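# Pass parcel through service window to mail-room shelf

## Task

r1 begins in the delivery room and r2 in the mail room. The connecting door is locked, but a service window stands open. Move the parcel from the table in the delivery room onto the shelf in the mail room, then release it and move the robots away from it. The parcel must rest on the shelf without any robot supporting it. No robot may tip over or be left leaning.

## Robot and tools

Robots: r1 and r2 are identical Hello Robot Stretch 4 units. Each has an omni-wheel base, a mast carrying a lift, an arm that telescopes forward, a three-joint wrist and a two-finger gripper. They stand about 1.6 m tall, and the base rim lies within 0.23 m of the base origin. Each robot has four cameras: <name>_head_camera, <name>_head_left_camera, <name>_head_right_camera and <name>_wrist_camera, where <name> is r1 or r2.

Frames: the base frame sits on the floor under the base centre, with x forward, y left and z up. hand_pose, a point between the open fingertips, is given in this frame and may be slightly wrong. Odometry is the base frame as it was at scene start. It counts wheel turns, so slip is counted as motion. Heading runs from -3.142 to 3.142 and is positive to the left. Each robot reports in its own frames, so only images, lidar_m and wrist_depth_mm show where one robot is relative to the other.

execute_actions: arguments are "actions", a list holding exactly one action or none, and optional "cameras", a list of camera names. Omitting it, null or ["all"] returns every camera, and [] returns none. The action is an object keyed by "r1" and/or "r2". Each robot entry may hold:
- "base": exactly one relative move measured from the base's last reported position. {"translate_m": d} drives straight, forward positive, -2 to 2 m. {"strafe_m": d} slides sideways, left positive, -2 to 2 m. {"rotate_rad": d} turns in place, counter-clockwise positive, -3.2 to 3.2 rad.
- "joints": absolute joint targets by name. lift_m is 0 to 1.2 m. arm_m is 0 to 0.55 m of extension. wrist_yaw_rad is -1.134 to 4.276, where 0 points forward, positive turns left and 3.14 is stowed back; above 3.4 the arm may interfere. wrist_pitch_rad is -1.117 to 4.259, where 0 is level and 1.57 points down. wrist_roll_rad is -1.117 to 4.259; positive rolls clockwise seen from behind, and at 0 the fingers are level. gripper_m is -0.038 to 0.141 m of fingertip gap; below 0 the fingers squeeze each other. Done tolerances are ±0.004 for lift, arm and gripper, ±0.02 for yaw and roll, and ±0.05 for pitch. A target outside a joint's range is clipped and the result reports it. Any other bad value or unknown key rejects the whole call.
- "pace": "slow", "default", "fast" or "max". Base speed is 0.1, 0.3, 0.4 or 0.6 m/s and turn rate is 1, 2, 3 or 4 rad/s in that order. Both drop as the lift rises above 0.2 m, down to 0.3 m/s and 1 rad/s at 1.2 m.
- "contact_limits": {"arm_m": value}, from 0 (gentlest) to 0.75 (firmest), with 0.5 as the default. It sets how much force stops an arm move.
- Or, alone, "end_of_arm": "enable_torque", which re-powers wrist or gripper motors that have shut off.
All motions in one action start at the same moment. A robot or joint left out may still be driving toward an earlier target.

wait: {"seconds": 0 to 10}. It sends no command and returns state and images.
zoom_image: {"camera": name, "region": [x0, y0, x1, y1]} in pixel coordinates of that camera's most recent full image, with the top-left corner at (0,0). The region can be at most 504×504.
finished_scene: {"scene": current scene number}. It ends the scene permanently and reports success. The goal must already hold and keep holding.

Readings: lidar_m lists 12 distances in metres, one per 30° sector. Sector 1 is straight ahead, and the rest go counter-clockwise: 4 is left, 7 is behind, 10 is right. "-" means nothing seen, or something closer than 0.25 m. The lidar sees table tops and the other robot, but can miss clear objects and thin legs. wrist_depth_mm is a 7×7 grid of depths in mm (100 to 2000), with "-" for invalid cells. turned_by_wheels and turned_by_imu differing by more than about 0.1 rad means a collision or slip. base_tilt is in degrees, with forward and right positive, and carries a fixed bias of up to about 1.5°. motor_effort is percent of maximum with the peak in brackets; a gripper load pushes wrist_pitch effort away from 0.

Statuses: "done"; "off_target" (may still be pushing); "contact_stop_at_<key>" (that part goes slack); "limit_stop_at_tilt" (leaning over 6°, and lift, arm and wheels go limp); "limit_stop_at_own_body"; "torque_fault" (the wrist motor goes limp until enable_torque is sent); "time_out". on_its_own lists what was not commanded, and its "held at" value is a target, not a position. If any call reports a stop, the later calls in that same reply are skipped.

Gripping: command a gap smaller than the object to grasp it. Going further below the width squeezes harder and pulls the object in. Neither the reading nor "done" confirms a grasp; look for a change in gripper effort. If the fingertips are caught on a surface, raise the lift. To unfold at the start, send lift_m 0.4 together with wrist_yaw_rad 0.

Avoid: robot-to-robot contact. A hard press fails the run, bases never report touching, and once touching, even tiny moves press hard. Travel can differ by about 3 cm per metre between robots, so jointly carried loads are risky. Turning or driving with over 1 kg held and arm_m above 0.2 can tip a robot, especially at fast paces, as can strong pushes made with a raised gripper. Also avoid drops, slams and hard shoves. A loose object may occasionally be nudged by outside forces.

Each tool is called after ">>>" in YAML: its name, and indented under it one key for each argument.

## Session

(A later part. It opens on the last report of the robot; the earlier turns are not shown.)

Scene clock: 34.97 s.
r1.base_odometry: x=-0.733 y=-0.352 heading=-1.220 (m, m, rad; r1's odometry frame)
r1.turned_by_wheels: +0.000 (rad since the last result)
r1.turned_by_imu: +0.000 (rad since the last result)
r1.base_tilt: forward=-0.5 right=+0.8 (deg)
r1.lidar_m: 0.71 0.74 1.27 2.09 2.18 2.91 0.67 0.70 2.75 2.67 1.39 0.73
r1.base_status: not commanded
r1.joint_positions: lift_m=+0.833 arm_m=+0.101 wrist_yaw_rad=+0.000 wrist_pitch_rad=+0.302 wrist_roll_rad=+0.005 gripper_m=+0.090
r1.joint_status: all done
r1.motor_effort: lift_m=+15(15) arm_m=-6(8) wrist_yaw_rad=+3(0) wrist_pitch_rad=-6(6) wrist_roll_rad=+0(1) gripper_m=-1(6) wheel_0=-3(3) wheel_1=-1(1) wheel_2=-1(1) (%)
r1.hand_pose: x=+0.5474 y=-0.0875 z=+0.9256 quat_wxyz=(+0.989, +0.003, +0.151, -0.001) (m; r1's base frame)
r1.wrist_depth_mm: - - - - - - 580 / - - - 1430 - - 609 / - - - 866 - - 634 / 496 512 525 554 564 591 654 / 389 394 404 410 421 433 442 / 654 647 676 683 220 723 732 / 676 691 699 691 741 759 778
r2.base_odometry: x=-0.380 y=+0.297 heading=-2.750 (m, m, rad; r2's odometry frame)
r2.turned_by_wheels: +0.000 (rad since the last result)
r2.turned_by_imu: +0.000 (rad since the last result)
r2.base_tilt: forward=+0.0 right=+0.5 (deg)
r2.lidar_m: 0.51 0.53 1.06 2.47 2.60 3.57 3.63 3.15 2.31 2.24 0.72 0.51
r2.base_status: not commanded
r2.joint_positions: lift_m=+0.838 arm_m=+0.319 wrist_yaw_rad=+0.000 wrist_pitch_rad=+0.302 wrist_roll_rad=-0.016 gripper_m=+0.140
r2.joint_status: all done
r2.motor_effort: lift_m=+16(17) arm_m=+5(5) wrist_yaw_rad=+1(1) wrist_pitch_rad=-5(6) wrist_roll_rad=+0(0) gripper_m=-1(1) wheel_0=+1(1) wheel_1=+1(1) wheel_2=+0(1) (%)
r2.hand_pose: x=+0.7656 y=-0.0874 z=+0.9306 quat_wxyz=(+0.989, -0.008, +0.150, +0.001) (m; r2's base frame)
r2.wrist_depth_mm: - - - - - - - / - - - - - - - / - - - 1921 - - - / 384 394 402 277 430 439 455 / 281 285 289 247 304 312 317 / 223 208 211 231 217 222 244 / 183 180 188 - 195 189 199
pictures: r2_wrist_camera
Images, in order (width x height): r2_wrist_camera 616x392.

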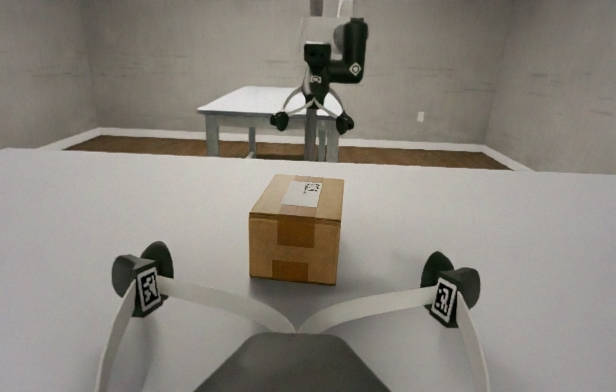

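>>> execute_actions:
  actions:
    - {"r2":{"joints":{"arm_m":0.395}}}
  cameras: []

>>> execute_actions:
  actions:
    - {"r2":{"joints":{"gripper_m":0.02}}}
  cameras: []

>>> execute_actions:
  actions:
    - {"r2":{"joints":{"lift_m":0.865},"pace":"fast"}}
  cameras: ["r2_wrist_camera"]

>>> execute_actions:
  actions:
    - {"r2":{"base":{"translate_m":-2},"joints":{"arm_m":0},"pace":"max"}}
  cameras: []

>>> execute_actions:
  actions:
    - {"r2":{"base":{"rotate_rad":3.16},"joints":{"lift_m":0.77},"pace":"fast"}}
  cameras: ["r2_wrist_camera","r2_head_camera"]

Scene clock: 36.60 s.
r1.base_odometry: x=-0.733 y=-0.352 heading=-1.220 (m, m, rad; r1's odometry frame)
r1.turned_by_wheels: +0.000 (rad since the last result)
r1.turned_by_imu: +0.000 (rad since the last result)
r1.base_tilt: forward=-0.5 right=+0.8 (deg)
r1.lidar_m: 0.72 0.75 1.30 2.10 2.18 2.93 0.67 0.69 2.76 2.66 1.38 0.75
r1.base_status: not commanded
r1.joint_positions: lift_m=+0.833 arm_m=+0.101 wrist_yaw_rad=+0.000 wrist_pitch_rad=+0.302 wrist_roll_rad=+0.005 gripper_m=+0.090
r1.joint_status: not commanded
r1.motor_effort: lift_m=+15(15) arm_m=-7(7) wrist_yaw_rad=+1(2) wrist_pitch_rad=-6(7) wrist_roll_rad=+0(0) gripper_m=-1(2) wheel_0=-3(3) wheel_1=-1(1) wheel_2=-1(1) (%)
r1.hand_pose: x=+0.5474 y=-0.0875 z=+0.9256 quat_wxyz=(+0.989, +0.003, +0.151, -0.001) (m; r1's base frame)
r1.wrist_depth_mm: - - - - - - 580 / - - - 1430 - - 609 / - - - 866 - - 627 / 496 512 539 549 580 603 654 / 387 397 402 413 421 430 442 / 647 654 661 683 220 723 732 / 683 691 691 707 732 750 778
r2.base_odometry: x=-0.380 y=+0.297 heading=-2.750 (m, m, rad; r2's odometry frame)
r2.turned_by_wheels: +0.000 (rad since the last result)
r2.turned_by_imu: +0.000 (rad since the last result)
r2.base_tilt: forward=-0.1 right=+0.5 (deg)
r2.lidar_m: 0.49 0.55 1.06 2.46 2.61 3.58 3.63 3.21 2.34 2.23 0.72 0.53
r2.base_status: not commanded
r2.joint_positions: lift_m=+0.838 arm_m=+0.394 wrist_yaw_rad=+0.000 wrist_pitch_rad=+0.302 wrist_roll_rad=-0.016 gripper_m=+0.140
r2.joint_status: all done
r2.motor_effort: lift_m=+16(17) arm_m=+4(6) wrist_yaw_rad=+1(2) wrist_pitch_rad=-6(6) wrist_roll_rad=+0(1) gripper_m=+1(0) wheel_0=+1(1) wheel_1=+1(1) wheel_2=+0(0) (%)
r2.hand_pose: x=+0.8406 y=-0.0874 z=+0.9306 quat_wxyz=(+0.989, -0.008, +0.150, +0.001) (m; r2's base frame)
r2.wrist_depth_mm: - - - 1138 - - - / - - - 854 - - - / - - - 1921 - - - / 382 392 404 413 430 439 459 / 282 282 274 196 304 310 319 / 223 207 182 170 216 222 244 / 182 180 186 - 194 190 198
pictures: none
No camera images: the call's "cameras" was empty. Leave "cameras" out to get every camera's image.

Scene clock: 38.77 s.
r1.base_odometry: x=-0.733 y=-0.352 heading=-1.220 (m, m, rad; r1's odometry frame)
r1.turned_by_wheels: +0.000 (rad since the last result)
r1.turned_by_imu: +0.000 (rad since the last result)
r1.base_tilt: forward=-0.6 right=+0.6 (deg)
r1.lidar_m: 0.71 0.76 1.31 2.10 2.17 2.94 0.68 0.71 2.75 2.66 1.37 0.75
r1.base_status: not commanded
r1.joint_positions: lift_m=+0.833 arm_m=+0.101 wrist_yaw_rad=+0.000 wrist_pitch_rad=+0.302 wrist_roll_rad=+0.005 gripper_m=+0.090
r1.joint_status: not commanded
r1.motor_effort: lift_m=+15(15) arm_m=-6(6) wrist_yaw_rad=+2(2) wrist_pitch_rad=-6(7) wrist_roll_rad=+0(0) gripper_m=-5(4) wheel_0=-3(3) wheel_1=-1(1) wheel_2=-1(1) (%)
r1.hand_pose: x=+0.5474 y=-0.0875 z=+0.9256 quat_wxyz=(+0.989, +0.003, +0.151, -0.001) (m; r1's base frame)
r1.wrist_depth_mm: - - - - - - 580 / - - - 1430 - - 609 / - - - 878 - - 627 / 500 512 535 549 569 597 661 / 389 394 402 413 421 433 439 / 647 654 661 676 221 723 741 / 676 683 699 699 723 759 778
r2.base_odometry: x=-0.380 y=+0.297 heading=-2.750 (m, m, rad; r2's odometry frame)
r2.turned_by_wheels: +0.000 (rad since the last result)
r2.turned_by_imu: +0.000 (rad since the last result)
r2.base_tilt: forward=-0.1 right=+0.6 (deg)
r2.lidar_m: 0.50 0.53 1.07 2.47 2.60 3.59 3.62 3.17 2.32 2.25 0.70 0.53
r2.base_status: not commanded
r2.joint_positions: lift_m=+0.838 arm_m=+0.394 wrist_yaw_rad=+0.000 wrist_pitch_rad=+0.303 wrist_roll_rad=-0.016 gripper_m=+0.020
r2.joint_status: all done
r2.motor_effort: lift_m=+17(17) arm_m=+4(4) wrist_yaw_rad=-1(0) wrist_pitch_rad=-8(8) wrist_roll_rad=-1(0) gripper_m=-21(19) wheel_0=+1(1) wheel_1=+1(1) wheel_2=+0(0) (%)
r2.hand_pose: x=+0.8405 y=-0.0874 z=+0.9305 quat_wxyz=(+0.989, -0.008, +0.151, +0.001) (m; r2's base frame)
r2.wrist_depth_mm: - - - 1118 - - - / - - - 831 - - - / - - - 1863 - - - / 377 389 402 410 427 436 452 / 281 283 271 186 301 309 314 / 220 207 177 166 187 239 242 / 182 179 187 - 194 185 197
pictures: none
No camera images: the call's "cameras" was empty. Leave "cameras" out to get every camera's image.

Scene clock: 39.50 s.
r1.base_odometry: x=-0.733 y=-0.352 heading=-1.220 (m, m, rad; r1's odometry frame)
r1.turned_by_wheels: +0.000 (rad since the last result)
r1.turned_by_imu: +0.000 (rad since the last result)
r1.base_tilt: forward=-0.5 right=+0.9 (deg)
r1.lidar_m: 0.70 0.75 1.30 2.10 2.18 2.93 0.68 0.71 2.75 2.66 1.38 0.73
r1.base_status: not commanded
r1.joint_positions: lift_m=+0.833 arm_m=+0.101 wrist_yaw_rad=+0.000 wrist_pitch_rad=+0.302 wrist_roll_rad=+0.005 gripper_m=+0.090
r1.joint_status: not commanded
r1.motor_effort: lift_m=+15(15) arm_m=-7(6) wrist_yaw_rad=+2(2) wrist_pitch_rad=-7(6) wrist_roll_rad=+0(1) gripper_m=-6(0) wheel_0=-3(3) wheel_1=-1(1) wheel_2=-1(1) (%)
r1.hand_pose: x=+0.5474 y=-0.0875 z=+0.9256 quat_wxyz=(+0.989, +0.003, +0.151, -0.001) (m; r1's base frame)
r1.wrist_depth_mm: - - - - - - 585 / - - - 1025 - - 609 / - - - 842 - - 634 / 496 517 530 549 564 591 647 / 389 397 402 413 421 430 442 / 647 647 668 691 220 715 732 / 676 691 691 707 732 750 768
r2.base_odometry: x=-0.380 y=+0.297 heading=-2.750 (m, m, rad; r2's odometry frame)
r2.turned_by_wheels: +0.000 (rad since the last result)
r2.turned_by_imu: +0.000 (rad since the last result)
r2.base_tilt: forward=-0.1 right=+0.6 (deg)
r2.lidar_m: 0.50 0.52 1.06 2.46 2.57 3.54 3.66 3.21 2.33 2.24 0.75 0.51
r2.base_status: not commanded
r2.joint_positions: lift_m=+0.865 arm_m=+0.394 wrist_yaw_rad=+0.000 wrist_pitch_rad=+0.303 wrist_roll_rad=-0.016 gripper_m=+0.020
r2.joint_status: all done
r2.motor_effort: lift_m=+22(21) arm_m=+4(5) wrist_yaw_rad=+0(0) wrist_pitch_rad=-8(9) wrist_roll_rad=-1(2) gripper_m=-21(20) wheel_0=+1(1) wheel_1=+1(1) wheel_2=+0(0) (%)
r2.hand_pose: x=+0.8405 y=-0.0874 z=+0.9570 quat_wxyz=(+0.989, -0.008, +0.151, +0.001) (m; r2's base frame)
r2.wrist_depth_mm: - - - - - - - / - - - 878 - - - / - - - 1921 - - - / 445 462 469 492 - - - / 327 336 322 187 357 364 375 / 262 245 176 167 186 282 287 / 216 211 220 - 228 219 233
pictures: r2_wrist_camera
Images, in order (width x height): r2_wrist_camera 616x392.

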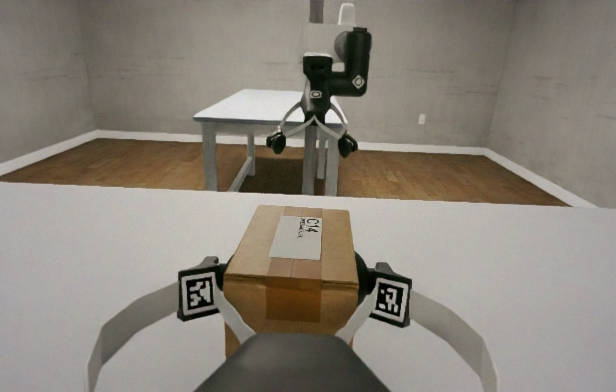

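Scene clock: 45.97 s.
r1.base_odometry: x=-0.733 y=-0.352 heading=-1.220 (m, m, rad; r1's odometry frame)
r1.turned_by_wheels: +0.000 (rad since the last result)
r1.turned_by_imu: +0.000 (rad since the last result)
r1.base_tilt: forward=-0.6 right=+0.5 (deg)
r1.lidar_m: 0.71 0.74 1.31 2.09 2.17 2.92 0.68 0.70 2.75 2.66 1.36 0.75
r1.base_status: not commanded
r1.joint_positions: lift_m=+0.833 arm_m=+0.101 wrist_yaw_rad=+0.000 wrist_pitch_rad=+0.302 wrist_roll_rad=+0.005 gripper_m=+0.090
r1.joint_status: not commanded
r1.motor_effort: lift_m=+15(15) arm_m=-7(7) wrist_yaw_rad=+2(2) wrist_pitch_rad=-6(6) wrist_roll_rad=+0(0) gripper_m=-2(2) wheel_0=-3(3) wheel_1=-1(1) wheel_2=-1(1) (%)
r1.hand_pose: x=+0.5474 y=-0.0875 z=+0.9256 quat_wxyz=(+0.989, +0.003, +0.151, -0.001) (m; r1's base frame)
r1.wrist_depth_mm: - - - - - - 580 / - - - - - - 603 / - - - - - - 634 / 496 517 535 549 574 603 654 / 389 399 404 413 424 433 442 / 647 654 661 691 220 723 741 / 676 691 699 699 732 750 778
r2.base_odometry: x=+1.469 y=+1.060 heading=-2.750 (m, m, rad; r2's odometry frame)
r2.turned_by_wheels: +0.000 (rad since the last result)
r2.turned_by_imu: +0.008 (rad since the last result)
r2.base_tilt: forward=-0.1 right=+0.6 (deg)
r2.lidar_m: 2.52 2.84 2.57 2.52 2.19 1.13 1.06 1.61 2.24 2.22 2.32 2.84
r2.base_status: done
r2.joint_positions: lift_m=+0.865 arm_m=+0.001 wrist_yaw_rad=+0.000 wrist_pitch_rad=+0.303 wrist_roll_rad=-0.016 gripper_m=+0.020
r2.joint_status: all done
r2.motor_effort: lift_m=+22(22) arm_m=-4(5) wrist_yaw_rad=-1(0) wrist_pitch_rad=-9(9) wrist_roll_rad=-1(1) gripper_m=-21(19) wheel_0=-2(7) wheel_1=-2(7) wheel_2=-1(12) (%)
r2.hand_pose: x=+0.4470 y=-0.0875 z=+0.9569 quat_wxyz=(+0.989, -0.008, +0.151, +0.001) (m; r2's base frame)
r2.wrist_depth_mm: - - - - - - - / - - - - - - - / - - - - - - - / - - - - - - - / - - - 186 - - - / 1661 1499 176 166 186 1708 1808 / 1336 1308 1397 - 1430 1366 1430
pictures: none
No camera images: the call's "cameras" was empty. Leave "cameras" out to get every camera's image.

Scene clock: 48.83 s.
r1.base_odometry: x=-0.733 y=-0.352 heading=-1.220 (m, m, rad; r1's odometry frame)
r1.turned_by_wheels: +0.000 (rad since the last result)
r1.turned_by_imu: +0.000 (rad since the last result)
r1.base_tilt: forward=-0.5 right=+0.6 (deg)
r1.lidar_m: 0.71 0.73 1.29 2.09 2.17 2.93 0.67 0.69 2.74 2.66 1.36 0.73
r1.base_status: not commanded
r1.joint_positions: lift_m=+0.833 arm_m=+0.101 wrist_yaw_rad=+0.000 wrist_pitch_rad=+0.302 wrist_roll_rad=+0.005 gripper_m=+0.090
r1.joint_status: not commanded
r1.motor_effort: lift_m=+15(15) arm_m=-6(6) wrist_yaw_rad=+3(3) wrist_pitch_rad=-7(6) wrist_roll_rad=+1(0) gripper_m=-6(2) wheel_0=-3(3) wheel_1=-1(1) wheel_2=-1(1) (%)
r1.hand_pose: x=+0.5474 y=-0.0875 z=+0.9256 quat_wxyz=(+0.989, +0.003, +0.151, -0.001) (m; r1's base frame)
r1.wrist_depth_mm: - - - - - - 580 / - - - - - - 609 / - - - - - - 634 / 500 517 535 554 574 597 647 / 389 397 404 413 424 430 442 / 654 654 668 683 220 723 732 / 683 683 691 699 732 750 778
r2.base_odometry: x=+1.469 y=+1.060 heading=+0.409 (m, m, rad; r2's odometry frame)
r2.turned_by_wheels: +3.160 (rad since the last result)
r2.turned_by_imu: +3.137 (rad since the last result)
r2.base_tilt: forward=+0.1 right=+0.5 (deg)
r2.lidar_m: 1.06 1.63 2.30 2.23 2.36 2.86 2.76 2.88 2.55 2.48 2.13 1.12
r2.base_status: done
r2.joint_positions: lift_m=+0.770 arm_m=+0.001 wrist_yaw_rad=+0.000 wrist_pitch_rad=+0.303 wrist_roll_rad=-0.016 gripper_m=+0.020
r2.joint_status: all done
r2.motor_effort: lift_m=+18(20) arm_m=-4(4) wrist_yaw_rad=+0(0) wrist_pitch_rad=-9(9) wrist_roll_rad=-1(0) gripper_m=-21(20) wheel_0=-1(8) wheel_1=-2(9) wheel_2=-2(11) (%)
r2.hand_pose: x=+0.4470 y=-0.0874 z=+0.8623 quat_wxyz=(+0.989, -0.008, +0.151, +0.001) (m; r2's base frame)
r2.wrist_depth_mm: 1205 1229 1205 1182 1160 1160 1138 / 1281 1255 1229 1255 1255 1229 1205 / 1336 1336 960 1042 1060 1255 1281 / 1430 1397 1397 1366 1366 1366 1366 / 1537 1464 1430 187 1430 1430 1464 / 1499 1366 177 166 186 1499 1464 / 1229 1182 1229 - 1281 1255 1308
pictures: r2_head_camera, r2_wrist_camera
Images, in order (width x height): r2_head_camera 420x560, r2_wrist_camera 616x392.

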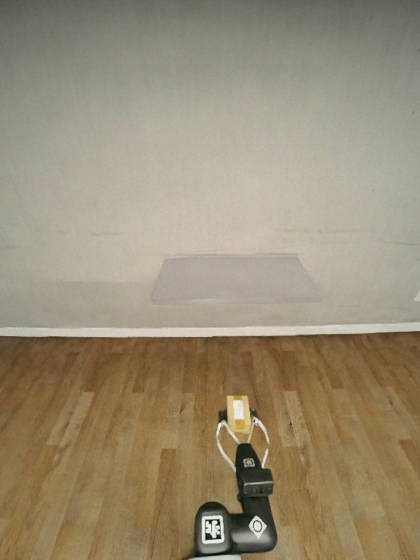

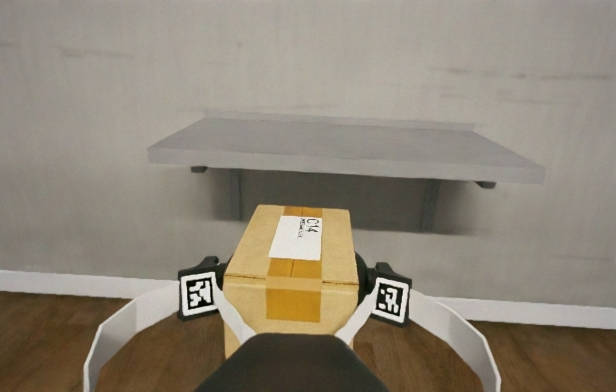

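>>> execute_actions:
  actions:
    - {"r2":{"base":{"translate_m":0.32},"joints":{"arm_m":0.48,"lift_m":0.74},"pace":"fast"}}
  cameras: ["r2_head_camera"]

Scene clock: 51.17 s.
r1.base_odometry: x=-0.733 y=-0.352 heading=-1.220 (m, m, rad; r1's odometry frame)
r1.turned_by_wheels: +0.000 (rad since the last result)
r1.turned_by_imu: +0.000 (rad since the last result)
r1.base_tilt: forward=-0.5 right=+0.8 (deg)
r1.lidar_m: 0.70 0.73 1.31 2.08 2.17 2.92 0.67 0.70 2.74 2.67 1.38 0.75
r1.base_status: not commanded
r1.joint_positions: lift_m=+0.833 arm_m=+0.101 wrist_yaw_rad=+0.000 wrist_pitch_rad=+0.302 wrist_roll_rad=+0.005 gripper_m=+0.090
r1.joint_status: not commanded
r1.motor_effort: lift_m=+15(15) arm_m=-6(6) wrist_yaw_rad=+3(2) wrist_pitch_rad=-7(7) wrist_roll_rad=-1(0) gripper_m=-1(1) wheel_0=-3(3) wheel_1=-1(1) wheel_2=-1(1) (%)
r1.hand_pose: x=+0.5474 y=-0.0875 z=+0.9256 quat_wxyz=(+0.989, +0.003, +0.151, -0.001) (m; r1's base frame)
r1.wrist_depth_mm: - - - - - - 585 / - - - - - - 603 / - - - - - - 634 / 500 512 535 554 574 597 654 / 387 394 402 413 424 433 442 / 661 647 668 683 220 715 741 / 683 676 699 707 732 750 768
r2.base_odometry: x=+1.762 y=+1.187 heading=+0.409 (m, m, rad; r2's odometry frame)
r2.turned_by_wheels: +0.000 (rad since the last result)
r2.turned_by_imu: -0.002 (rad since the last result)
r2.base_tilt: forward=-0.1 right=+0.5 (deg)
r2.lidar_m: 0.74 0.80 1.81 2.22 2.36 3.19 3.10 3.25 2.56 2.49 1.63 0.77
r2.base_status: done
r2.joint_positions: lift_m=+0.740 arm_m=+0.479 wrist_yaw_rad=+0.000 wrist_pitch_rad=+0.303 wrist_roll_rad=-0.016 gripper_m=+0.020
r2.joint_status: all done
r2.motor_effort: lift_m=+18(18) arm_m=+4(3) wrist_yaw_rad=-2(2) wrist_pitch_rad=-8(9) wrist_roll_rad=+0(1) gripper_m=-21(19) wheel_0=+1(8) wheel_1=+0(7) wheel_2=+3(13) (%)
r2.hand_pose: x=+0.9256 y=-0.0873 z=+0.8323 quat_wxyz=(+0.989, -0.008, +0.151, +0.001) (m; r2's base frame)
r2.wrist_depth_mm: 466 462 459 455 455 449 442 / 492 488 477 477 469 466 466 / 517 512 512 500 500 492 488 / 488 496 508 512 508 508 508 / 353 362 345 187 382 392 404 / 281 264 176 166 186 304 310 / 232 228 236 - 245 235 251
pictures: r2_head_camera
Images, in order (width x height): r2_head_camera 420x560.

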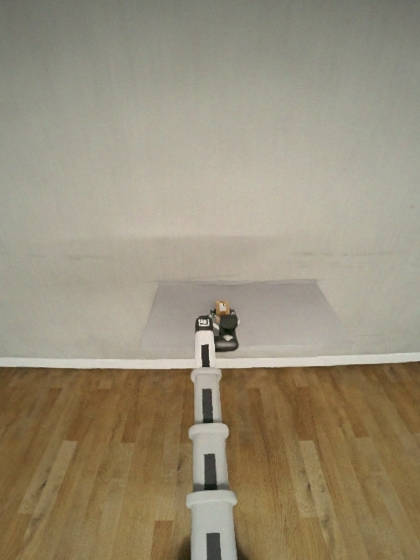

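>>> execute_actions:
  actions:
    - {"r2":{"joints":{"lift_m":0.702}}}
  cameras: []

>>> execute_actions:
  actions:
    - {"r2":{"joints":{"gripper_m":0.09}}}
  cameras: []

>>> execute_actions:
  actions:
    - {"r2":{"base":{"translate_m":-0.25},"joints":{"arm_m":0},"pace":"max"}}
  cameras: ["r2_wrist_camera"]

Scene clock: 52.37 s.
r1.base_odometry: x=-0.733 y=-0.352 heading=-1.220 (m, m, rad; r1's odometry frame)
r1.turned_by_wheels: +0.000 (rad since the last result)
r1.turned_by_imu: +0.000 (rad since the last result)
r1.base_tilt: forward=-0.4 right=+0.7 (deg)
r1.lidar_m: 0.70 0.75 1.30 2.09 2.17 2.96 0.67 0.70 2.75 2.66 1.35 0.76
r1.base_status: not commanded
r1.joint_positions: lift_m=+0.833 arm_m=+0.101 wrist_yaw_rad=+0.000 wrist_pitch_rad=+0.302 wrist_roll_rad=+0.005 gripper_m=+0.090
r1.joint_status: not commanded
r1.motor_effort: lift_m=+15(15) arm_m=-7(6) wrist_yaw_rad=+2(3) wrist_pitch_rad=-5(7) wrist_roll_rad=+0(0) gripper_m=-2(5) wheel_0=-3(3) wheel_1=-1(1) wheel_2=-1(1) (%)
r1.hand_pose: x=+0.5474 y=-0.0875 z=+0.9256 quat_wxyz=(+0.989, +0.003, +0.151, -0.001) (m; r1's base frame)
r1.wrist_depth_mm: - - - - - - 580 / - - - - - - 615 / - - - - - - 634 / 496 508 530 554 569 591 654 / 387 399 404 413 424 430 442 / 647 654 661 676 220 723 723 / 683 683 699 699 723 768 778
r2.base_odometry: x=+1.762 y=+1.187 heading=+0.409 (m, m, rad; r2's odometry frame)
r2.turned_by_wheels: +0.000 (rad since the last result)
r2.turned_by_imu: +0.000 (rad since the last result)
r2.base_tilt: forward=+0.0 right=+0.4 (deg)
r2.lidar_m: 0.77 0.80 1.82 2.21 2.36 3.19 3.11 3.25 2.55 2.48 1.68 0.77
r2.base_status: not commanded
r2.joint_positions: lift_m=+0.702 arm_m=+0.479 wrist_yaw_rad=+0.000 wrist_pitch_rad=+0.303 wrist_roll_rad=-0.016 gripper_m=+0.020
r2.joint_status: all done
r2.motor_effort: lift_m=+17(17) arm_m=+4(4) wrist_yaw_rad=+0(1) wrist_pitch_rad=-8(8) wrist_roll_rad=+0(0) gripper_m=-22(19) wheel_0=+1(1) wheel_1=+0(0) wheel_2=+2(3) (%)
r2.hand_pose: x=+0.9256 y=-0.0873 z=+0.7944 quat_wxyz=(+0.989, -0.008, +0.151, +0.001) (m; r2's base frame)
r2.wrist_depth_mm: 469 462 459 455 452 445 442 / 492 484 484 473 469 473 466 / 517 508 504 500 496 492 488 / 384 392 402 418 430 442 459 / 282 287 277 187 306 314 320 / 224 209 176 166 186 242 246 / 184 181 189 - 195 186 200
pictures: none
No camera images: the call's "cameras" was empty. Leave "cameras" out to get every camera's image.

Scene clock: 53.87 s.
r1.base_odometry: x=-0.733 y=-0.352 heading=-1.220 (m, m, rad; r1's odometry frame)
r1.turned_by_wheels: +0.000 (rad since the last result)
r1.turned_by_imu: +0.000 (rad since the last result)
r1.base_tilt: forward=-0.4 right=+0.7 (deg)
r1.lidar_m: 0.71 0.74 1.30 2.09 2.17 2.92 0.68 0.71 2.74 2.68 1.39 0.76
r1.base_status: not commanded
r1.joint_positions: lift_m=+0.833 arm_m=+0.101 wrist_yaw_rad=+0.000 wrist_pitch_rad=+0.302 wrist_roll_rad=+0.005 gripper_m=+0.090
r1.joint_status: not commanded
r1.motor_effort: lift_m=+15(15) arm_m=-6(6) wrist_yaw_rad=+3(2) wrist_pitch_rad=-6(6) wrist_roll_rad=+0(0) gripper_m=-1(0) wheel_0=-3(3) wheel_1=-1(1) wheel_2=-1(1) (%)
r1.hand_pose: x=+0.5474 y=-0.0875 z=+0.9256 quat_wxyz=(+0.989, +0.003, +0.151, -0.001) (m; r1's base frame)
r1.wrist_depth_mm: - - - - - - 580 / - - - - - - 615 / - - - - - - 627 / 500 517 535 554 574 591 647 / 394 397 404 413 424 433 442 / 654 661 668 676 220 715 741 / 683 691 699 715 732 750 768
r2.base_odometry: x=+1.762 y=+1.187 heading=+0.409 (m, m, rad; r2's odometry frame)
r2.turned_by_wheels: +0.000 (rad since the last result)
r2.turned_by_imu: +0.000 (rad since the last result)
r2.base_tilt: forward=+0.1 right=+0.6 (deg)
r2.lidar_m: 0.76 0.80 1.85 2.20 2.35 3.16 3.11 3.26 2.58 2.50 1.66 0.79
r2.base_status: not commanded
r2.joint_positions: lift_m=+0.702 arm_m=+0.479 wrist_yaw_rad=+0.000 wrist_pitch_rad=+0.302 wrist_roll_rad=-0.016 gripper_m=+0.090
r2.joint_status: all done
r2.motor_effort: lift_m=+17(17) arm_m=+4(4) wrist_yaw_rad=+2(0) wrist_pitch_rad=-7(8) wrist_roll_rad=-1(0) gripper_m=-2(19) wheel_0=+1(1) wheel_1=+0(0) wheel_2=+3(3) (%)
r2.hand_pose: x=+0.9256 y=-0.0873 z=+0.7945 quat_wxyz=(+0.989, -0.008, +0.151, +0.001) (m; r2's base frame)
r2.wrist_depth_mm: 469 466 459 452 455 449 445 / 488 484 480 477 473 469 466 / 512 512 504 504 500 492 484 / 387 394 407 421 430 445 455 / 283 289 266 200 307 315 322 / 224 217 193 185 200 243 247 / 185 181 190 - 196 191 200
pictures: none
No camera images: the call's "cameras" was empty. Leave "cameras" out to get every camera's image.

Scene clock: 55.80 s.
r1.base_odometry: x=-0.733 y=-0.352 heading=-1.220 (m, m, rad; r1's odometry frame)
r1.turned_by_wheels: +0.000 (rad since the last result)
r1.turned_by_imu: +0.000 (rad since the last result)
r1.base_tilt: forward=-0.6 right=+0.8 (deg)
r1.lidar_m: 0.72 0.75 1.30 2.09 2.18 2.92 0.66 0.71 2.75 2.66 1.38 0.76
r1.base_status: not commanded
r1.joint_positions: lift_m=+0.833 arm_m=+0.101 wrist_yaw_rad=+0.000 wrist_pitch_rad=+0.302 wrist_roll_rad=+0.005 gripper_m=+0.090
r1.joint_status: not commanded
r1.motor_effort: lift_m=+15(15) arm_m=-7(6) wrist_yaw_rad=+2(2) wrist_pitch_rad=-6(6) wrist_roll_rad=+0(0) gripper_m=+0(1) wheel_0=-3(3) wheel_1=-1(1) wheel_2=-1(1) (%)
r1.hand_pose: x=+0.5474 y=-0.0875 z=+0.9256 quat_wxyz=(+0.989, +0.003, +0.151, -0.001) (m; r1's base frame)
r1.wrist_depth_mm: - - - - - - 591 / - - - - - - 603 / - - - - - - 627 / 500 508 530 544 574 597 654 / 392 394 404 415 418 436 442 / 654 647 661 683 220 715 732 / 683 691 699 699 732 741 778
r2.base_odometry: x=+1.533 y=+1.088 heading=+0.409 (m, m, rad; r2's odometry frame)
r2.turned_by_wheels: +0.000 (rad since the last result)
r2.turned_by_imu: +0.001 (rad since the last result)
r2.base_tilt: forward=+0.0 right=+0.7 (deg)
r2.lidar_m: 1.00 1.54 2.20 2.24 2.37 2.91 2.84 2.98 2.57 2.46 2.00 1.02
r2.base_status: done
r2.joint_positions: lift_m=+0.702 arm_m=+0.001 wrist_yaw_rad=+0.000 wrist_pitch_rad=+0.302 wrist_roll_rad=-0.016 gripper_m=+0.090
r2.joint_status: all done
r2.motor_effort: lift_m=+17(17) arm_m=-4(4) wrist_yaw_rad=+2(2) wrist_pitch_rad=-6(6) wrist_roll_rad=+0(0) gripper_m=-2(3) wheel_0=-1(7) wheel_1=+0(8) wheel_2=-2(15) (%)
r2.hand_pose: x=+0.4470 y=-0.0875 z=+0.7945 quat_wxyz=(+0.989, -0.008, +0.151, +0.001) (m; r2's base frame)
r2.wrist_depth_mm: 1160 1118 1138 1118 1118 1098 1098 / 1182 1182 1182 1182 1138 1160 1138 / 1255 1255 891 831 854 891 1182 / 1336 1308 1281 1336 1308 1281 1281 / 1397 1366 1366 1397 1366 1336 1366 / 1397 1336 1308 1430 202 1464 1430 / 1138 1138 1160 - 1205 1182 1229
pictures: r2_wrist_camera
Images, in order (width x height): r2_wrist_camera 616x392.

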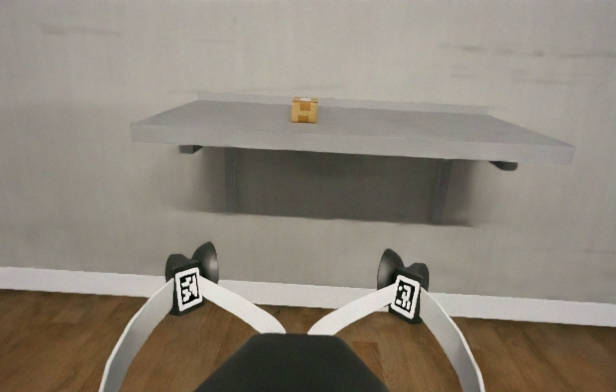

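>>> execute_actions:
  actions: []
  cameras: ["r2_head_camera","r2_wrist_camera"]

Scene clock: 55.97 s.
r1.base_odometry: x=-0.733 y=-0.352 heading=-1.220 (m, m, rad; r1's odometry frame)
r1.turned_by_wheels: +0.000 (rad since the last result)
r1.turned_by_imu: +0.000 (rad since the last result)
r1.base_tilt: forward=-0.5 right=+0.8 (deg)
r1.lidar_m: 0.72 0.75 1.31 2.10 2.17 2.94 0.67 0.71 2.76 2.66 1.37 0.75
r1.base_status: not commanded
r1.joint_positions: lift_m=+0.833 arm_m=+0.101 wrist_yaw_rad=+0.000 wrist_pitch_rad=+0.302 wrist_roll_rad=+0.005 gripper_m=+0.090
r1.joint_status: not commanded
r1.motor_effort: lift_m=+15(15) arm_m=-7(6) wrist_yaw_rad=+2(2) wrist_pitch_rad=-6(6) wrist_roll_rad=+0(0) gripper_m=-3(1) wheel_0=-3(3) wheel_1=-1(1) wheel_2=-1(1) (%)
r1.hand_pose: x=+0.5474 y=-0.0875 z=+0.9256 quat_wxyz=(+0.989, +0.003, +0.151, -0.001) (m; r1's base frame)
r1.wrist_depth_mm: - - - - - - 574 / - - - - - - 603 / - - - - - - 627 / 496 517 530 554 574 597 654 / 387 394 404 415 421 436 442 / 647 647 668 676 220 723 741 / 668 676 691 707 741 750 768
r2.base_odometry: x=+1.533 y=+1.088 heading=+0.409 (m, m, rad; r2's odometry frame)
r2.turned_by_wheels: +0.000 (rad since the last result)
r2.turned_by_imu: +0.000 (rad since the last result)
r2.base_tilt: forward=+0.1 right=+0.4 (deg)
r2.lidar_m: 0.99 1.55 2.20 2.21 2.37 2.91 2.81 2.94 2.54 2.49 1.97 1.04
r2.base_status: done
r2.joint_positions: lift_m=+0.702 arm_m=+0.001 wrist_yaw_rad=+0.000 wrist_pitch_rad=+0.302 wrist_roll_rad=-0.016 gripper_m=+0.090
r2.joint_status: all done
r2.motor_effort: lift_m=+17(17) arm_m=-4(4) wrist_yaw_rad=+2(2) wrist_pitch_rad=-7(6) wrist_roll_rad=-1(0) gripper_m=-1(3) wheel_0=-1(7) wheel_1=+0(8) wheel_2=-2(15) (%)
r2.hand_pose: x=+0.4470 y=-0.0875 z=+0.7945 quat_wxyz=(+0.989, -0.008, +0.151, +0.001) (m; r2's base frame)
r2.wrist_depth_mm: 1160 1160 1118 1118 1078 1098 1078 / 1182 1182 1160 1138 1160 1160 1160 / 1281 1255 866 842 878 904 1205 / 1336 1336 1336 1308 1308 1281 1281 / 1430 1430 1366 1397 1366 1336 1366 / 1366 1336 1281 1430 201 1397 1397 / 1138 1118 1160 - 1182 1205 1205
pictures: r2_head_camera, r2_wrist_camera
Images, in order (width x height): r2_head_camera 420x560, r2_wrist_camera 616x392.

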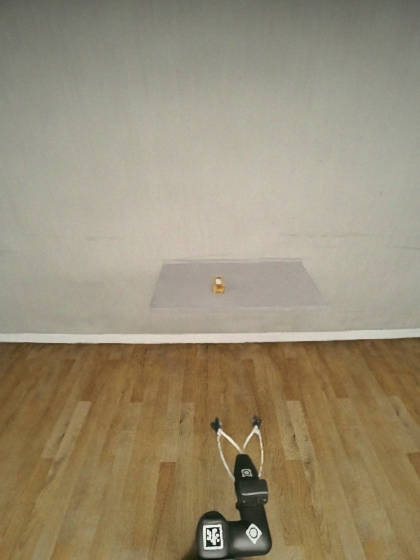

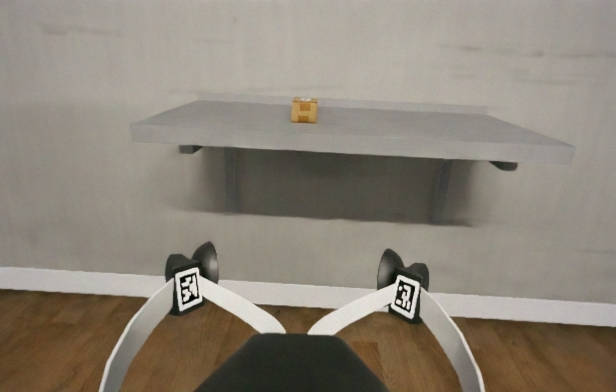

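>>> finished_scene:
  scene: 2

The scene is finished: the task was done.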